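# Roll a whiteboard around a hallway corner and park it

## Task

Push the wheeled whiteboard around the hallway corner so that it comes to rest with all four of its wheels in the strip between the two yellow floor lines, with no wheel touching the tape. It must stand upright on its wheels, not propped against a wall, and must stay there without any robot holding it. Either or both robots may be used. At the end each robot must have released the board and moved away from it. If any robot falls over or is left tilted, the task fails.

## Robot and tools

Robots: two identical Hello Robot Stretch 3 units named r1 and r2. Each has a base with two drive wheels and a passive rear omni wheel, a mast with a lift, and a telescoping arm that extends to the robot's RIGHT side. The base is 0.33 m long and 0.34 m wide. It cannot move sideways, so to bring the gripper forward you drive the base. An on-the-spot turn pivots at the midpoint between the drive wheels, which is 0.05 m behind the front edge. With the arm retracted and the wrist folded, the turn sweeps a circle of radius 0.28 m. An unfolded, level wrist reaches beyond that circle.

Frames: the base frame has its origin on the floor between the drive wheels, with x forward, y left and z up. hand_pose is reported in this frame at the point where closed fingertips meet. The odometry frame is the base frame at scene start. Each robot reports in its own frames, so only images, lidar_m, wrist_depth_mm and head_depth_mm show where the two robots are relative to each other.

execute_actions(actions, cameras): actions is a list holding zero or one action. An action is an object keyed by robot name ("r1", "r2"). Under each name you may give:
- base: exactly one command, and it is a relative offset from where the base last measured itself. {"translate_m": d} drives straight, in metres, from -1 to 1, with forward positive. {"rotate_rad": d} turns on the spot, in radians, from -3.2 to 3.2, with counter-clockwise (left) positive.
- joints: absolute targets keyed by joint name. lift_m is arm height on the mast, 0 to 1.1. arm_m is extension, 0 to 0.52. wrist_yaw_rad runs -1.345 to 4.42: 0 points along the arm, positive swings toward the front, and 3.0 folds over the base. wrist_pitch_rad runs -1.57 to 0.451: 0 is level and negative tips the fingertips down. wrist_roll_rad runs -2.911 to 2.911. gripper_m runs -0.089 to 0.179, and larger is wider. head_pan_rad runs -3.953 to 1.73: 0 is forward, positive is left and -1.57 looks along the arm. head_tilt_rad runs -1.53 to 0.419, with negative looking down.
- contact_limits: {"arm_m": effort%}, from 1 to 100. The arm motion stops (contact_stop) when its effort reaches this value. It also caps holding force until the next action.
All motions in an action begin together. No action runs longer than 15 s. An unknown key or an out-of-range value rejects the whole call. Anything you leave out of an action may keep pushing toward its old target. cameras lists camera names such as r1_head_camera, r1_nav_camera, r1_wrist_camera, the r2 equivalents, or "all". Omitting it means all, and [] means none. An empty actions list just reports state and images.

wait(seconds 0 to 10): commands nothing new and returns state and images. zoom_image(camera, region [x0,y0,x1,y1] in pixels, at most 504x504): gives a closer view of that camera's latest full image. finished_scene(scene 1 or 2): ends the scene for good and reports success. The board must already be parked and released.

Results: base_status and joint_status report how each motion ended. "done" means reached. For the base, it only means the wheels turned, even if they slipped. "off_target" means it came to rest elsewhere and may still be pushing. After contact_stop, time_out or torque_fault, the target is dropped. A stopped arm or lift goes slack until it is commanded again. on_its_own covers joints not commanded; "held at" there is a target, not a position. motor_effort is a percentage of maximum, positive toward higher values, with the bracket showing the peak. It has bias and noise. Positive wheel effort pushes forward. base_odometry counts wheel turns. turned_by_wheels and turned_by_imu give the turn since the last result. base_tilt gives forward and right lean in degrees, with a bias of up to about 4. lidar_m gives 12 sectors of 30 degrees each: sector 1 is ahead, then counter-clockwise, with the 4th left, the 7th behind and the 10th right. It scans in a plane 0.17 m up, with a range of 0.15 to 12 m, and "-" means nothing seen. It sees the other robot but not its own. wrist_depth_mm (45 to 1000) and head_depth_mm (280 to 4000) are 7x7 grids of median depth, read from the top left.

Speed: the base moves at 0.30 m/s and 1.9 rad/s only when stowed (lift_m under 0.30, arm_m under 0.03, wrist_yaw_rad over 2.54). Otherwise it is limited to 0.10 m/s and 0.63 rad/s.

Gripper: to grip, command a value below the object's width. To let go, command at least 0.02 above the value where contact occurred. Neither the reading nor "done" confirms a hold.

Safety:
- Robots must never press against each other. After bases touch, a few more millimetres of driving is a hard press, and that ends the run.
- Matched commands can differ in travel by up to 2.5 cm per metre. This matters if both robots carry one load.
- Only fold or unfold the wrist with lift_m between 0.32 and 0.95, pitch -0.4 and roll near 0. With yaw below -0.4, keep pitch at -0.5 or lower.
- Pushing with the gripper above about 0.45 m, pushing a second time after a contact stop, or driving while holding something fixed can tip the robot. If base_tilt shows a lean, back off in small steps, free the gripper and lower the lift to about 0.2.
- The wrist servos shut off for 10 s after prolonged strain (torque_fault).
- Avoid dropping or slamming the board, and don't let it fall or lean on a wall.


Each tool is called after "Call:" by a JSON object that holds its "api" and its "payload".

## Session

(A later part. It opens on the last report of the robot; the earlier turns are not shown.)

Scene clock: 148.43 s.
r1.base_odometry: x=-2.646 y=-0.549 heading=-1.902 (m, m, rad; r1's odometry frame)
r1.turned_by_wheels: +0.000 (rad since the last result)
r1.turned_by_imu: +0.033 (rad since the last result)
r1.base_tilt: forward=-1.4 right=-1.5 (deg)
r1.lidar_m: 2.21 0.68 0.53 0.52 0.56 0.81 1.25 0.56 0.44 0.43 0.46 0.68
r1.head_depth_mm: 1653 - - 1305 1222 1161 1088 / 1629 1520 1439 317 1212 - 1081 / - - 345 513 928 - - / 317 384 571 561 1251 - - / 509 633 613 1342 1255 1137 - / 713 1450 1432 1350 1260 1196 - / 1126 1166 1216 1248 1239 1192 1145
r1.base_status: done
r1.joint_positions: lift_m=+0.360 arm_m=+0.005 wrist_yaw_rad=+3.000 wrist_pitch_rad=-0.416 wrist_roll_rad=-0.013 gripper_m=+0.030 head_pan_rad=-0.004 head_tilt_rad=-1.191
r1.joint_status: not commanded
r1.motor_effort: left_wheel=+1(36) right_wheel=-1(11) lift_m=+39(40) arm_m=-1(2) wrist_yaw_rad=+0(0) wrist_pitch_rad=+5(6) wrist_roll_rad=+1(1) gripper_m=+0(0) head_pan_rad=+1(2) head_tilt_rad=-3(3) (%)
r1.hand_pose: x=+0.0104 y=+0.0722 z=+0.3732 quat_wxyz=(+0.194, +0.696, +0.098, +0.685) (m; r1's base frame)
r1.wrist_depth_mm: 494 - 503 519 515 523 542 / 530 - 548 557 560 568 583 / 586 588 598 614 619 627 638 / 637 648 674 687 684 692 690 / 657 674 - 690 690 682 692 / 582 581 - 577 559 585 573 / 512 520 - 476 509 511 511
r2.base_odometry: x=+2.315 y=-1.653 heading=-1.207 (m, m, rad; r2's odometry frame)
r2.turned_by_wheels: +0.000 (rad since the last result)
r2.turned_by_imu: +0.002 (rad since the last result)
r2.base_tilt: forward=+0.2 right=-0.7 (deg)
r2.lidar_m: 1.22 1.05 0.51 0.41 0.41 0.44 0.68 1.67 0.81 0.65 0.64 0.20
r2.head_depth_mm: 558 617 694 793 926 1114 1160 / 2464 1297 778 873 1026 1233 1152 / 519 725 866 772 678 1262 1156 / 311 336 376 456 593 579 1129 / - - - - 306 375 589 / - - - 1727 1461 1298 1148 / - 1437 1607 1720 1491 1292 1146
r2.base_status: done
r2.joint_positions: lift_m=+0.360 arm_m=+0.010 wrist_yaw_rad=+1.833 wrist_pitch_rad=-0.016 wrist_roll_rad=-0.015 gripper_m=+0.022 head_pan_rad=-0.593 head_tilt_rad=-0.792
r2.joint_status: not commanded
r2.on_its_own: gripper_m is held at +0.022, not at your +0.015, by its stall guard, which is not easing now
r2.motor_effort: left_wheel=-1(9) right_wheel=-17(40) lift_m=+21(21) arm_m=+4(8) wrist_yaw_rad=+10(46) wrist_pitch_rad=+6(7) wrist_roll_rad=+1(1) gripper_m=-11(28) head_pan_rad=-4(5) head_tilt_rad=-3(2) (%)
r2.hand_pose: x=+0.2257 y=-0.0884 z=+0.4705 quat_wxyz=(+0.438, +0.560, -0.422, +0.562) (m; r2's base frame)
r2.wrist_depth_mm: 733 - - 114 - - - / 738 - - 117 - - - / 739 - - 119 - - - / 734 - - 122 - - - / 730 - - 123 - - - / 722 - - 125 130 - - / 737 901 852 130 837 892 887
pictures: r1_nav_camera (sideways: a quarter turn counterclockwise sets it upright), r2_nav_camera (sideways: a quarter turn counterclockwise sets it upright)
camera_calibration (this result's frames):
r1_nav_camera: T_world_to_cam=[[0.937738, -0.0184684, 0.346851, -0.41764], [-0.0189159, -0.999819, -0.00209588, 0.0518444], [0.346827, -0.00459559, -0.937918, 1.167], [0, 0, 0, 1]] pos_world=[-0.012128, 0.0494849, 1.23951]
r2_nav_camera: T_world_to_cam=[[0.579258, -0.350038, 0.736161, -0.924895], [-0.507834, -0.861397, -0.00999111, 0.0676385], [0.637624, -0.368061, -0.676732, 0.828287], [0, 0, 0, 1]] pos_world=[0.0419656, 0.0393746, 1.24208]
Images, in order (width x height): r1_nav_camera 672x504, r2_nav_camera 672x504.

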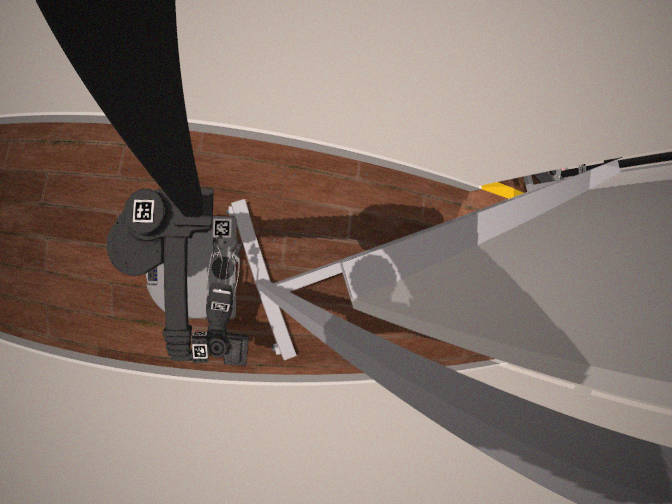

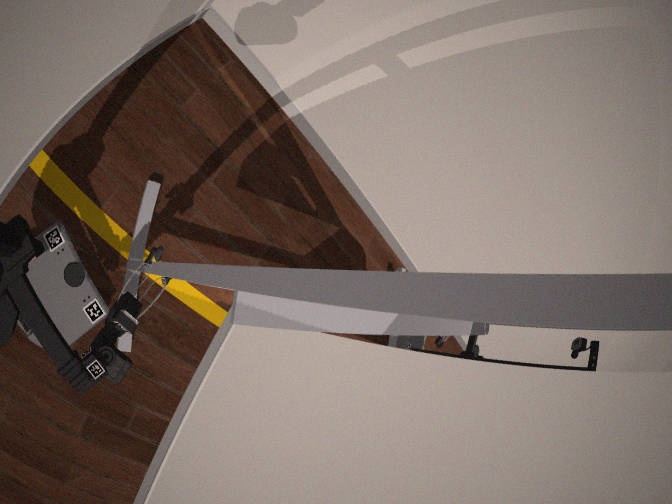

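Call:
{"api": "execute_actions", "payload": {"actions": [{"r2":{"base":{"translate_m":0.055},"joints":{"gripper_m":0.06}},"r1":{"base":{"rotate_rad":0.3}}}], "cameras": []}}

Call:
{"api": "execute_actions", "payload": {"actions": [{"r2":{"joints":{"gripper_m":-0.01}}}], "cameras": []}}

Call:
{"api": "execute_actions", "payload": {"actions": [{"r2":{"base":{"translate_m":-0.17}},"r1":{"base":{"translate_m":0.2}}}], "cameras": ["r2_nav_camera","r1_nav_camera"]}}

Scene clock: 150.27 s.
r1.base_odometry: x=-2.646 y=-0.549 heading=-1.602 (m, m, rad; r1's odometry frame)
r1.turned_by_wheels: +0.300 (rad since the last result)
r1.turned_by_imu: +0.303 (rad since the last result)
r1.base_tilt: forward=-1.3 right=-1.4 (deg)
r1.lidar_m: 0.86 0.56 0.52 0.52 0.66 1.36 0.71 0.47 0.43 0.43 0.54 2.21
r1.head_depth_mm: 301 295 312 1334 1152 1163 1083 / 397 407 418 486 584 - 1081 / 680 628 589 555 1226 - - / 1255 1496 1427 1329 1250 - - / 1051 1233 1400 1334 1252 1200 - / 865 984 1144 1300 1266 1190 - / 733 823 925 1065 1227 1191 1141
r1.base_status: done
r1.joint_positions: lift_m=+0.360 arm_m=+0.005 wrist_yaw_rad=+3.000 wrist_pitch_rad=-0.416 wrist_roll_rad=-0.013 gripper_m=+0.030 head_pan_rad=-0.004 head_tilt_rad=-1.191
r1.joint_status: not commanded
r1.motor_effort: left_wheel=-1(5) right_wheel=+1(5) lift_m=+38(39) arm_m=-2(2) wrist_yaw_rad=-1(0) wrist_pitch_rad=+5(6) wrist_roll_rad=+1(1) gripper_m=+0(1) head_pan_rad=+1(1) head_tilt_rad=-3(4) (%)
r1.hand_pose: x=+0.0104 y=+0.0722 z=+0.3732 quat_wxyz=(+0.194, +0.696, +0.098, +0.685) (m; r1's base frame)
r1.wrist_depth_mm: 657 - 556 530 507 468 446 / 706 - 614 574 529 512 478 / 800 763 674 636 577 552 516 / 841 799 745 687 653 597 567 / 695 689 - 684 668 630 598 / 584 587 - 571 558 577 578 / 510 522 - 546 429 502 502
r2.base_odometry: x=+2.334 y=-1.704 heading=-1.207 (m, m, rad; r2's odometry frame)
r2.turned_by_wheels: +0.000 (rad since the last result)
r2.turned_by_imu: +0.000 (rad since the last result)
r2.base_tilt: forward=+0.1 right=-0.7 (deg)
r2.lidar_m: 1.17 1.11 0.54 0.43 0.43 0.46 0.71 1.61 0.78 0.63 0.62 0.16
r2.head_depth_mm: 1855 615 670 767 896 1073 1158 / 1503 1308 1021 836 990 1198 1156 / - 401 571 712 622 559 1151 / - - - - - 522 460 / - - - - 1500 1276 1130 / 1384 1532 1754 1774 1506 1299 1149 / 1262 1394 1551 1685 1489 1298 1143
r2.base_status: done
r2.joint_positions: lift_m=+0.360 arm_m=+0.010 wrist_yaw_rad=+1.884 wrist_pitch_rad=-0.021 wrist_roll_rad=-0.015 gripper_m=+0.060 head_pan_rad=-0.594 head_tilt_rad=-0.792
r2.joint_status: all done
r2.on_its_own: wrist_yaw_rad is at rest, and its effort (-21) is outside its rest range (-12 to +12)
r2.motor_effort: left_wheel=+5(6) right_wheel=+5(10) lift_m=+21(20) arm_m=+1(4) wrist_yaw_rad=-21(20) wrist_pitch_rad=+8(9) wrist_roll_rad=+1(1) gripper_m=-11(94) head_pan_rad=-4(4) head_tilt_rad=-2(3) (%)
r2.hand_pose: x=+0.2219 y=-0.0761 z=+0.4692 quat_wxyz=(+0.425, +0.572, -0.406, +0.572) (m; r2's base frame)
r2.wrist_depth_mm: 705 - - 62 69 - - / 711 - - 63 71 - - / 690 - - 65 73 - - / 690 - - 66 74 - - / 704 - - 68 75 - - / 702 - 90 70 76 - - / 692 849 844 72 79 864 869
pictures: none
No camera images: the call's "cameras" was empty. Leave "cameras" out to get every camera's image.

Scene clock: 151.47 s.
r1.base_odometry: x=-2.646 y=-0.549 heading=-1.602 (m, m, rad; r1's odometry frame)
r1.turned_by_wheels: +0.000 (rad since the last result)
r1.turned_by_imu: +0.000 (rad since the last result)
r1.base_tilt: forward=-1.4 right=-1.4 (deg)
r1.lidar_m: 0.86 0.56 0.52 0.52 0.65 1.36 0.71 0.47 0.43 0.44 0.54 2.21
r1.head_depth_mm: 300 295 313 1326 1155 1160 1076 / 398 407 417 486 584 - 1078 / 680 630 587 555 1236 - - / 1263 1495 1429 1327 1246 - - / 1049 1231 1406 1343 1256 1202 - / 865 983 1141 1301 1260 1195 - / 737 820 929 1069 1231 1188 1139
r1.base_status: not commanded
r1.joint_positions: lift_m=+0.360 arm_m=+0.005 wrist_yaw_rad=+3.000 wrist_pitch_rad=-0.416 wrist_roll_rad=-0.013 gripper_m=+0.030 head_pan_rad=-0.004 head_tilt_rad=-1.191
r1.joint_status: not commanded
r1.motor_effort: left_wheel=-1(1) right_wheel=+1(2) lift_m=+38(38) arm_m=-2(2) wrist_yaw_rad=+0(0) wrist_pitch_rad=+5(5) wrist_roll_rad=+1(1) gripper_m=+0(0) head_pan_rad=+1(1) head_tilt_rad=-3(3) (%)
r1.hand_pose: x=+0.0104 y=+0.0722 z=+0.3732 quat_wxyz=(+0.194, +0.696, +0.098, +0.685) (m; r1's base frame)
r1.wrist_depth_mm: 646 - 558 525 495 465 445 / 711 - 611 570 543 507 481 / 787 761 678 622 579 543 517 / 821 794 709 688 633 607 558 / 694 690 - 685 673 632 607 / 588 588 - 574 566 582 580 / 514 528 - 539 425 503 501
r2.base_odometry: x=+2.334 y=-1.704 heading=-1.207 (m, m, rad; r2's odometry frame)
r2.turned_by_wheels: +0.000 (rad since the last result)
r2.turned_by_imu: +0.000 (rad since the last result)
r2.base_tilt: forward=+0.2 right=-0.7 (deg)
r2.lidar_m: 1.17 1.11 0.54 0.43 0.43 0.46 0.71 1.62 0.78 0.63 0.62 0.16
r2.head_depth_mm: 1864 614 670 769 895 1076 1159 / 1509 1301 1023 836 989 1200 1159 / - 402 574 713 621 560 1155 / - - - - - 521 460 / - - - - 1487 1279 1128 / 1374 1533 1749 1766 1499 1298 1147 / 1261 1387 1545 1673 1496 1294 1146
r2.base_status: not commanded
r2.joint_positions: lift_m=+0.360 arm_m=+0.010 wrist_yaw_rad=+1.897 wrist_pitch_rad=-0.021 wrist_roll_rad=-0.015 gripper_m=-0.008 head_pan_rad=-0.594 head_tilt_rad=-0.792
r2.joint_status: all done
r2.on_its_own: wrist_yaw_rad is held at +1.901, not at your +1.850, by its stall guard, which is not easing now
r2.motor_effort: left_wheel=+1(5) right_wheel=+2(5) lift_m=+21(21) arm_m=+1(1) wrist_yaw_rad=+2(20) wrist_pitch_rad=+8(9) wrist_roll_rad=+1(0) gripper_m=-46(100) head_pan_rad=-4(3) head_tilt_rad=-2(2) (%)
r2.hand_pose: x=+0.2208 y=-0.0729 z=+0.4692 quat_wxyz=(+0.421, +0.575, -0.403, +0.575) (m; r2's base frame)
r2.wrist_depth_mm: 703 - - 62 69 - - / 705 - - 64 70 - - / 688 - - 65 72 - - / 688 - - 67 73 - - / 692 - - 68 75 - - / 682 - - 69 75 - - / 693 874 841 71 78 830 889
pictures: none
No camera images: the call's "cameras" was empty. Leave "cameras" out to get every camera's image.

Scene clock: 155.07 s.
r1.base_odometry: x=-2.652 y=-0.748 heading=-1.601 (m, m, rad; r1's odometry frame)
r1.turned_by_wheels: +0.001 (rad since the last result)
r1.turned_by_imu: +0.069 (rad since the last result)
r1.base_tilt: forward=-1.4 right=-1.4 (deg)
r1.lidar_m: 0.71 0.49 0.46 0.47 0.62 1.46 0.74 0.51 0.48 0.49 0.64 1.51
r1.head_depth_mm: 307 306 304 330 1246 1138 1091 / 458 455 453 451 558 - 1081 / 692 639 593 553 907 - - / 1038 1291 1416 1333 1244 - - / 846 1000 1232 1333 1256 1177 - / 713 819 967 1175 1249 1194 - / 616 693 794 935 1127 1177 1142
r1.base_status: translate_m off_target (by the wheels' count: +0.1998 of +0.2000)
r1.joint_positions: lift_m=+0.360 arm_m=+0.005 wrist_yaw_rad=+3.000 wrist_pitch_rad=-0.416 wrist_roll_rad=-0.013 gripper_m=+0.030 head_pan_rad=-0.004 head_tilt_rad=-1.191
r1.joint_status: not commanded
r1.on_its_own: left_wheel is at rest, and its effort (+27) is outside its rest range (-18 to +18)
r1.motor_effort: left_wheel=+27(35) right_wheel=+17(22) lift_m=+38(39) arm_m=-2(2) wrist_yaw_rad=+0(0) wrist_pitch_rad=+6(6) wrist_roll_rad=+1(1) gripper_m=+1(0) head_pan_rad=+2(2) head_tilt_rad=-3(3) (%)
r1.hand_pose: x=+0.0105 y=+0.0721 z=+0.3731 quat_wxyz=(+0.194, +0.696, +0.098, +0.685) (m; r1's base frame)
r1.wrist_depth_mm: 642 - 530 488 455 421 393 / 704 - 572 526 486 446 416 / 789 757 634 570 528 487 450 / 837 791 684 632 580 525 486 / 696 699 - 659 620 570 523 / 587 590 - 587 563 583 558 / 516 521 - 532 501 509 498
r2.base_odometry: x=+2.274 y=-1.546 heading=-1.207 (m, m, rad; r2's odometry frame)
r2.turned_by_wheels: +0.000 (rad since the last result)
r2.turned_by_imu: +0.067 (rad since the last result)
r2.base_tilt: forward=+0.2 right=-0.7 (deg)
r2.lidar_m: 0.18 0.82 0.44 0.37 0.37 0.41 0.68 1.53 0.82 0.68 0.68 0.18
r2.head_depth_mm: 608 674 757 859 997 1180 1158 / 1078 750 822 943 1110 1266 1156 / 525 694 862 783 1161 1310 1149 / 323 356 419 519 605 558 1136 / - - 300 316 388 471 504 / - - - - - 314 1106 / - - - - 1442 1296 1140
r2.base_status: done
r2.joint_positions: lift_m=+0.360 arm_m=+0.009 wrist_yaw_rad=+1.965 wrist_pitch_rad=-0.015 wrist_roll_rad=-0.015 gripper_m=-0.001 head_pan_rad=-0.594 head_tilt_rad=-0.793
r2.joint_status: not commanded
r2.on_its_own: wrist_yaw_rad is held at +1.960, not at your +1.850, by its stall guard, which is not easing now; gripper_m is held at -0.002, not at your -0.010, by its stall guard, which is not easing now
r2.motor_effort: left_wheel=+0(8) right_wheel=-8(50) lift_m=+21(21) arm_m=+7(8) wrist_yaw_rad=-3(32) wrist_pitch_rad=+6(8) wrist_roll_rad=+1(1) gripper_m=-25(47) head_pan_rad=-4(4) head_tilt_rad=-1(1) (%)
r2.hand_pose: x=+0.2149 y=-0.0561 z=+0.4708 quat_wxyz=(+0.400, +0.587, -0.385, +0.590) (m; r2's base frame)
r2.wrist_depth_mm: 544 720 - 112 - - - / 537 736 - 114 - - - / 537 738 - 116 - - - / 542 722 - 119 - - - / 536 739 - 120 - - - / 538 731 - 123 - - - / 538 731 847 126 849 905 885
pictures: r1_nav_camera (sideways: a quarter turn counterclockwise sets it upright), r2_nav_camera (sideways: a quarter turn counterclockwise sets it upright)
camera_calibration (this result's frames):
r1_nav_camera: T_world_to_cam=[[0.937773, -0.0183134, 0.346766, -0.41753], [-0.0187506, -0.999822, -0.00209456, 0.0518417], [0.346743, -0.00453785, -0.937949, 1.16704], [0, 0, 0, 1]] pos_world=[-0.0121418, 0.0494819, 1.23952]
r2_nav_camera: T_world_to_cam=[[0.579332, -0.350223, 0.736015, -0.924705], [-0.507978, -0.861312, -0.0100042, 0.0676565], [0.637442, -0.368084, -0.676891, 0.828494], [0, 0, 0, 1]] pos_world=[0.0419614, 0.039376, 1.24207]
Images, in order (width x height): r1_nav_camera 672x504, r2_nav_camera 672x504.

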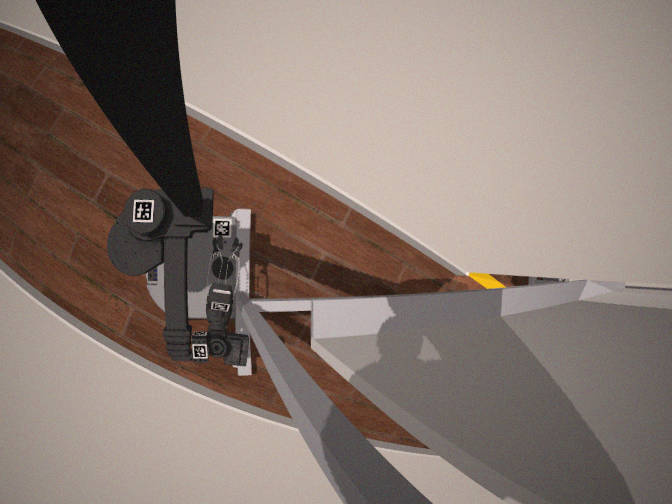

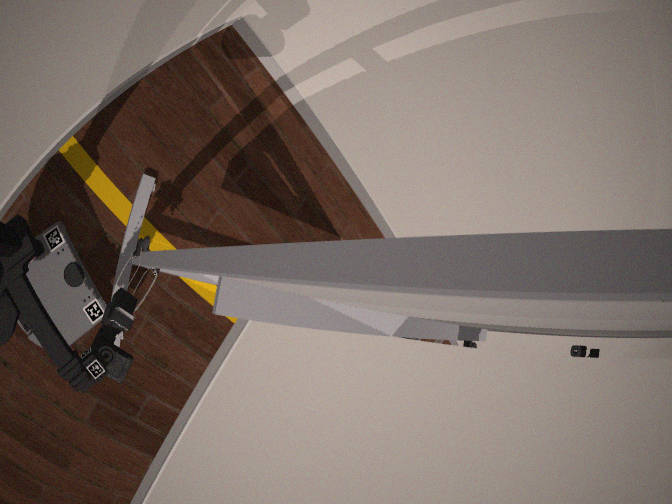

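Call:
{"api": "execute_actions", "payload": {"actions": [{"r1":{"base":{"translate_m":-0.12}},"r2":{"base":{"translate_m":0.05},"joints":{"gripper_m":0.06}}}], "cameras": []}}

Call:
{"api": "execute_actions", "payload": {"actions": [{"r1":{"base":{"rotate_rad":-1.2}},"r2":{"joints":{"gripper_m":0.0}}}], "cameras": []}}

Call:
{"api": "execute_actions", "payload": {"actions": [{"r1":{"base":{"translate_m":-0.33}}}], "cameras": []}}

Call:
{"api": "execute_actions", "payload": {"actions": [{"r1":{"base":{"rotate_rad":0.6}}}], "cameras": ["r1_nav_camera"]}}

Scene clock: 157.83 s.
r1.base_odometry: x=-2.648 y=-0.628 heading=-1.601 (m, m, rad; r1's odometry frame)
r1.turned_by_wheels: +0.000 (rad since the last result)
r1.turned_by_imu: +0.000 (rad since the last result)
r1.base_tilt: forward=-1.3 right=-1.5 (deg)
r1.lidar_m: 0.79 0.55 0.52 0.53 0.69 1.62 0.66 0.46 0.43 0.44 0.57 0.17
r1.head_depth_mm: 345 342 380 365 1228 1157 1083 / 561 555 550 558 1130 - 1083 / 703 648 600 1299 1224 - - / 1163 1420 1426 1335 1223 - - / 946 1118 1355 1333 1244 1197 - / 794 912 1080 1273 1253 1191 - / 689 775 886 1044 1228 1191 1145
r1.base_status: done
r1.joint_positions: lift_m=+0.360 arm_m=+0.005 wrist_yaw_rad=+3.000 wrist_pitch_rad=-0.416 wrist_roll_rad=-0.013 gripper_m=+0.030 head_pan_rad=-0.004 head_tilt_rad=-1.191
r1.joint_status: not commanded
r1.motor_effort: left_wheel=+0(19) right_wheel=+0(13) lift_m=+38(38) arm_m=-2(1) wrist_yaw_rad=+0(0) wrist_pitch_rad=+6(6) wrist_roll_rad=+1(1) gripper_m=+1(0) head_pan_rad=+1(1) head_tilt_rad=-3(3) (%)
r1.hand_pose: x=+0.0105 y=+0.0721 z=+0.3731 quat_wxyz=(+0.194, +0.696, +0.098, +0.685) (m; r1's base frame)
r1.wrist_depth_mm: 697 - 578 543 493 456 431 / 794 - 629 576 539 499 467 / 865 831 683 645 586 539 503 / 842 836 749 688 626 578 528 / 676 680 - 691 662 631 584 / 586 584 - 574 563 576 572 / 509 515 - 547 497 501 500
r2.base_odometry: x=+2.291 y=-1.592 heading=-1.208 (m, m, rad; r2's odometry frame)
r2.turned_by_wheels: +0.000 (rad since the last result)
r2.turned_by_imu: -0.016 (rad since the last result)
r2.base_tilt: forward=+0.2 right=-0.7 (deg)
r2.lidar_m: 0.17 0.89 0.46 0.39 0.38 0.43 0.68 1.55 0.81 0.67 0.67 0.17
r2.head_depth_mm: 592 654 734 836 967 1154 1156 / 1859 1235 812 917 1080 1254 1159 / 525 702 864 771 1097 1282 1151 / 320 347 400 497 594 548 1132 / - - - 307 372 443 467 / - - - - - 307 1108 / - - - - 1441 1297 1146
r2.base_status: done
r2.joint_positions: lift_m=+0.360 arm_m=+0.010 wrist_yaw_rad=+1.964 wrist_pitch_rad=-0.018 wrist_roll_rad=-0.015 gripper_m=+0.060 head_pan_rad=-0.594 head_tilt_rad=-0.793
r2.joint_status: all done
r2.on_its_own: wrist_yaw_rad is held at +1.960, not at your +1.850, by its stall guard, which is not easing now
r2.motor_effort: left_wheel=+1(9) right_wheel=+12(44) lift_m=+21(20) arm_m=+1(6) wrist_yaw_rad=-2(17) wrist_pitch_rad=+7(7) wrist_roll_rad=+1(1) gripper_m=-2(96) head_pan_rad=-4(4) head_tilt_rad=-3(2) (%)
r2.hand_pose: x=+0.2149 y=-0.0568 z=+0.4700 quat_wxyz=(+0.401, +0.587, -0.384, +0.589) (m; r2's base frame)
r2.wrist_depth_mm: 561 771 - 103 - - - / 562 799 - 106 - - - / 561 783 - 108 - - - / 569 770 - 111 - - - / 565 782 - 114 - - - / 566 774 - 115 - - - / 569 739 844 118 872 896 878
pictures: none
No camera images: the call's "cameras" was empty. Leave "cameras" out to get every camera's image.

Scene clock: 161.27 s.
r1.base_odometry: x=-2.648 y=-0.628 heading=-2.800 (m, m, rad; r1's odometry frame)
r1.turned_by_wheels: -1.199 (rad since the last result)
r1.turned_by_imu: -1.029 (rad since the last result)
r1.base_tilt: forward=-1.5 right=-1.3 (deg)
r1.lidar_m: 0.60 0.21 0.75 0.54 0.52 0.53 0.71 1.78 0.64 0.46 0.44 0.45
r1.head_depth_mm: 570 661 785 967 1204 1163 1091 / 658 780 963 1229 1243 - 1082 / 777 952 1248 1317 1238 - - / 947 1234 1422 1335 1225 - - / 1222 1508 1433 584 1241 1121 - / 1629 1584 319 957 1261 1193 - / - - 422 574 1267 1185 1139
r1.base_status: rotate_rad off_target (by the wheels' count: -1.1989 of -1.2000)
r1.joint_positions: lift_m=+0.360 arm_m=+0.005 wrist_yaw_rad=+3.000 wrist_pitch_rad=-0.416 wrist_roll_rad=-0.013 gripper_m=+0.030 head_pan_rad=-0.004 head_tilt_rad=-1.191
r1.joint_status: not commanded
r1.on_its_own: left_wheel is at rest, and its effort (+35) is outside its rest range (-18 to +18)
r1.motor_effort: left_wheel=+35(45) right_wheel=+3(6) lift_m=+38(38) arm_m=-1(1) wrist_yaw_rad=+0(0) wrist_pitch_rad=+6(6) wrist_roll_rad=+1(1) gripper_m=+1(0) head_pan_rad=+1(1) head_tilt_rad=-3(4) (%)
r1.hand_pose: x=+0.0105 y=+0.0721 z=+0.3731 quat_wxyz=(+0.194, +0.696, +0.098, +0.685) (m; r1's base frame)
r1.wrist_depth_mm: 395 - 540 638 805 - - / 418 - 590 708 897 - - / 441 491 638 747 939 - 338 / 471 524 694 791 847 830 263 / 503 573 - 680 684 678 230 / 512 572 - 572 570 582 231 / 511 520 - 438 409 488 270
r2.base_odometry: x=+2.291 y=-1.592 heading=-1.208 (m, m, rad; r2's odometry frame)
r2.turned_by_wheels: +0.000 (rad since the last result)
r2.turned_by_imu: -0.005 (rad since the last result)
r2.base_tilt: forward=+0.1 right=-0.6 (deg)
r2.lidar_m: 0.17 0.90 0.47 0.38 0.38 0.43 0.68 1.57 0.81 0.67 0.67 0.17
r2.head_depth_mm: 589 654 732 835 970 1156 1161 / 1915 1191 810 913 1078 1254 1156 / 560 760 866 790 1125 1284 1155 / 323 357 417 518 605 548 1133 / - - 294 309 374 450 467 / - - - - - 302 1107 / - - - - 1424 1294 1148
r2.base_status: not commanded
r2.joint_positions: lift_m=+0.360 arm_m=+0.010 wrist_yaw_rad=+2.003 wrist_pitch_rad=-0.018 wrist_roll_rad=-0.015 gripper_m=+0.001 head_pan_rad=-0.594 head_tilt_rad=-0.793
r2.joint_status: all done
r2.on_its_own: wrist_yaw_rad is held at +1.999, not at your +1.850, by its stall guard, which is not easing now; right_wheel is at rest, and its effort (+30) is outside its rest range (-18 to +18)
r2.motor_effort: left_wheel=+4(6) right_wheel=+30(40) lift_m=+20(22) arm_m=+1(2) wrist_yaw_rad=-3(13) wrist_pitch_rad=+7(7) wrist_roll_rad=+1(1) gripper_m=-24(100) head_pan_rad=-4(4) head_tilt_rad=-2(2) (%)
r2.hand_pose: x=+0.2109 y=-0.0476 z=+0.4700 quat_wxyz=(+0.389, +0.595, -0.373, +0.597) (m; r2's base frame)
r2.wrist_depth_mm: 541 731 - 104 - - - / 539 714 - 106 - - - / 552 724 - 108 - - - / 542 734 - 111 - - - / 548 744 - 113 - - - / 541 746 - 115 120 - - / 545 727 849 118 851 897 891
pictures: none
No camera images: the call's "cameras" was empty. Leave "cameras" out to get every camera's image.

Scene clock: 165.73 s.
r1.base_odometry: x=-2.337 y=-0.518 heading=-2.800 (m, m, rad; r1's odometry frame)
r1.turned_by_wheels: +0.000 (rad since the last result)
r1.turned_by_imu: -0.001 (rad since the last result)
r1.base_tilt: forward=-1.4 right=-1.4 (deg)
r1.lidar_m: 0.52 2.13 0.50 0.35 0.34 0.35 0.46 1.17 0.89 0.64 0.61 0.63
r1.head_depth_mm: 811 937 1110 1284 1233 1155 1090 / 933 1107 1342 1324 1238 - 1080 / 1102 1357 1409 1325 1239 - - / 1348 1523 1388 1319 1255 - - / 578 1500 1401 1321 1244 1199 - / 637 1528 1415 1348 1260 1193 - / 668 1542 1445 1355 1258 1015 839
r1.base_status: done
r1.joint_positions: lift_m=+0.360 arm_m=+0.005 wrist_yaw_rad=+3.000 wrist_pitch_rad=-0.416 wrist_roll_rad=-0.013 gripper_m=+0.030 head_pan_rad=-0.004 head_tilt_rad=-1.191
r1.joint_status: not commanded
r1.motor_effort: left_wheel=+1(29) right_wheel=-1(6) lift_m=+37(38) arm_m=-1(2) wrist_yaw_rad=+0(0) wrist_pitch_rad=+6(6) wrist_roll_rad=+1(1) gripper_m=+0(0) head_pan_rad=+1(1) head_tilt_rad=-3(3) (%)
r1.hand_pose: x=+0.0105 y=+0.0721 z=+0.3731 quat_wxyz=(+0.194, +0.696, +0.098, +0.685) (m; r1's base frame)
r1.wrist_depth_mm: 275 - 372 441 561 761 - / 293 - 401 488 622 868 - / 308 336 434 524 694 937 - / 327 360 479 580 761 825 810 / 347 393 - 628 689 694 693 / 364 433 - 567 569 502 464 / 394 445 - 538 502 502 484
r2.base_odometry: x=+2.292 y=-1.592 heading=-1.207 (m, m, rad; r2's odometry frame)
r2.turned_by_wheels: +0.000 (rad since the last result)
r2.turned_by_imu: +0.001 (rad since the last result)
r2.base_tilt: forward=+0.1 right=-0.7 (deg)
r2.lidar_m: 0.17 0.90 0.47 0.38 0.38 0.42 0.68 1.56 0.81 0.67 0.67 0.17
r2.head_depth_mm: 590 652 732 833 967 1157 1161 / 2305 1188 811 914 1079 1257 1160 / 557 756 866 791 1129 1282 1150 / 322 356 415 516 605 547 1133 / - - 293 310 371 452 468 / - - - - - 303 1110 / - - - - 1429 1295 1145
r2.base_status: not commanded
r2.joint_positions: lift_m=+0.360 arm_m=+0.010 wrist_yaw_rad=+2.001 wrist_pitch_rad=-0.018 wrist_roll_rad=-0.015 gripper_m=+0.001 head_pan_rad=-0.594 head_tilt_rad=-0.793
r2.joint_status: not commanded
r2.on_its_own: wrist_yaw_rad is held at +1.999, not at your +1.850, by its stall guard, which is not easing now
r2.motor_effort: left_wheel=+2(4) right_wheel=+7(31) lift_m=+21(21) arm_m=+2(1) wrist_yaw_rad=-2(4) wrist_pitch_rad=+7(7) wrist_roll_rad=+1(1) gripper_m=-24(24) head_pan_rad=-4(4) head_tilt_rad=-3(3) (%)
r2.hand_pose: x=+0.2112 y=-0.0483 z=+0.4700 quat_wxyz=(+0.390, +0.594, -0.373, +0.596) (m; r2's base frame)
r2.wrist_depth_mm: 545 740 - 104 - - - / 542 736 - 107 - - - / 546 740 - 109 - - - / 543 744 - 111 - - - / 550 733 - 113 - - - / 555 736 - 115 120 - - / 550 743 833 118 814 873 887
pictures: none
No camera images: the call's "cameras" was empty. Leave "cameras" out to get every camera's image.

Scene clock: 167.63 s.
r1.base_odometry: x=-2.337 y=-0.518 heading=-2.200 (m, m, rad; r1's odometry frame)
r1.turned_by_wheels: +0.600 (rad since the last result)
r1.turned_by_imu: +0.607 (rad since the last result)
r1.base_tilt: forward=-1.5 right=-1.4 (deg)
r1.lidar_m: 1.15 0.46 0.35 0.34 0.35 0.50 1.56 0.83 0.63 0.61 0.64 0.53
r1.head_depth_mm: 618 1485 1373 1295 1234 1165 1088 / 676 1507 1375 1290 1242 - 1083 / 1620 1504 1419 1303 1240 - - / 1624 1542 1425 1337 1241 - - / 1647 1539 1436 1339 1251 1201 - / 1114 1141 1171 1201 1196 1175 - / 818 832 847 863 881 899 866
r1.base_status: done
r1.joint_positions: lift_m=+0.360 arm_m=+0.005 wrist_yaw_rad=+3.000 wrist_pitch_rad=-0.416 wrist_roll_rad=-0.013 gripper_m=+0.030 head_pan_rad=-0.004 head_tilt_rad=-1.191
r1.joint_status: not commanded
r1.motor_effort: left_wheel=-1(5) right_wheel=+2(6) lift_m=+37(38) arm_m=-1(1) wrist_yaw_rad=+0(0) wrist_pitch_rad=+6(6) wrist_roll_rad=+1(1) gripper_m=+1(0) head_pan_rad=+1(1) head_tilt_rad=-3(3) (%)
r1.hand_pose: x=+0.0105 y=+0.0721 z=+0.3731 quat_wxyz=(+0.194, +0.696, +0.098, +0.685) (m; r1's base frame)
r1.wrist_depth_mm: 326 - 338 354 358 375 382 / 352 - 370 382 396 403 420 / 380 394 414 417 432 448 470 / 421 435 447 459 481 505 516 / 463 484 - 517 533 559 564 / 503 529 - 558 561 575 570 / 514 525 - 535 513 503 506
r2.base_odometry: x=+2.292 y=-1.592 heading=-1.207 (m, m, rad; r2's odometry frame)
r2.turned_by_wheels: +0.000 (rad since the last result)
r2.turned_by_imu: +0.000 (rad since the last result)
r2.base_tilt: forward=+0.2 right=-0.7 (deg)
r2.lidar_m: 0.17 0.90 0.47 0.38 0.38 0.43 0.68 1.56 0.81 0.67 0.67 0.17
r2.head_depth_mm: 589 653 734 834 970 1156 1160 / 2311 1188 812 912 1072 1250 1158 / 558 755 867 788 1126 1282 1154 / 322 356 415 516 605 548 1132 / - - 293 311 371 452 470 / - - - - - 303 1108 / - - - - 1436 1302 1140
r2.base_status: not commanded
r2.joint_positions: lift_m=+0.360 arm_m=+0.010 wrist_yaw_rad=+2.001 wrist_pitch_rad=-0.018 wrist_roll_rad=-0.015 gripper_m=+0.001 head_pan_rad=-0.594 head_tilt_rad=-0.793
r2.joint_status: not commanded
r2.on_its_own: wrist_yaw_rad is held at +1.999, not at your +1.850, by its stall guard, which is not easing now
r2.motor_effort: left_wheel=+2(1) right_wheel=+7(7) lift_m=+20(20) arm_m=+2(2) wrist_yaw_rad=-1(1) wrist_pitch_rad=+7(7) wrist_roll_rad=+1(1) gripper_m=-24(24) head_pan_rad=-4(4) head_tilt_rad=-3(3) (%)
r2.hand_pose: x=+0.2112 y=-0.0483 z=+0.4700 quat_wxyz=(+0.390, +0.594, -0.373, +0.596) (m; r2's base frame)
r2.wrist_depth_mm: 545 732 - 104 - - - / 543 730 - 106 - - - / 549 750 - 109 - - - / 542 730 - 111 - - - / 539 745 - 113 - - - / 545 736 - 115 120 - - / 543 739 847 118 821 857 877
pictures: r1_nav_camera (sideways: a quarter turn counterclockwise sets it upright)
camera_calibration (this result's frames):
r1_nav_camera: T_world_to_cam=[[0.937774, -0.0183074, 0.346764, -0.417527], [-0.0187443, -0.999822, -0.00209452, 0.0518416], [0.34674, -0.00453565, -0.93795, 1.16704], [0, 0, 0, 1]] pos_world=[-0.0121423, 0.0494818, 1.23952]
Images, in order (width x height): r1_nav_camera 672x504.

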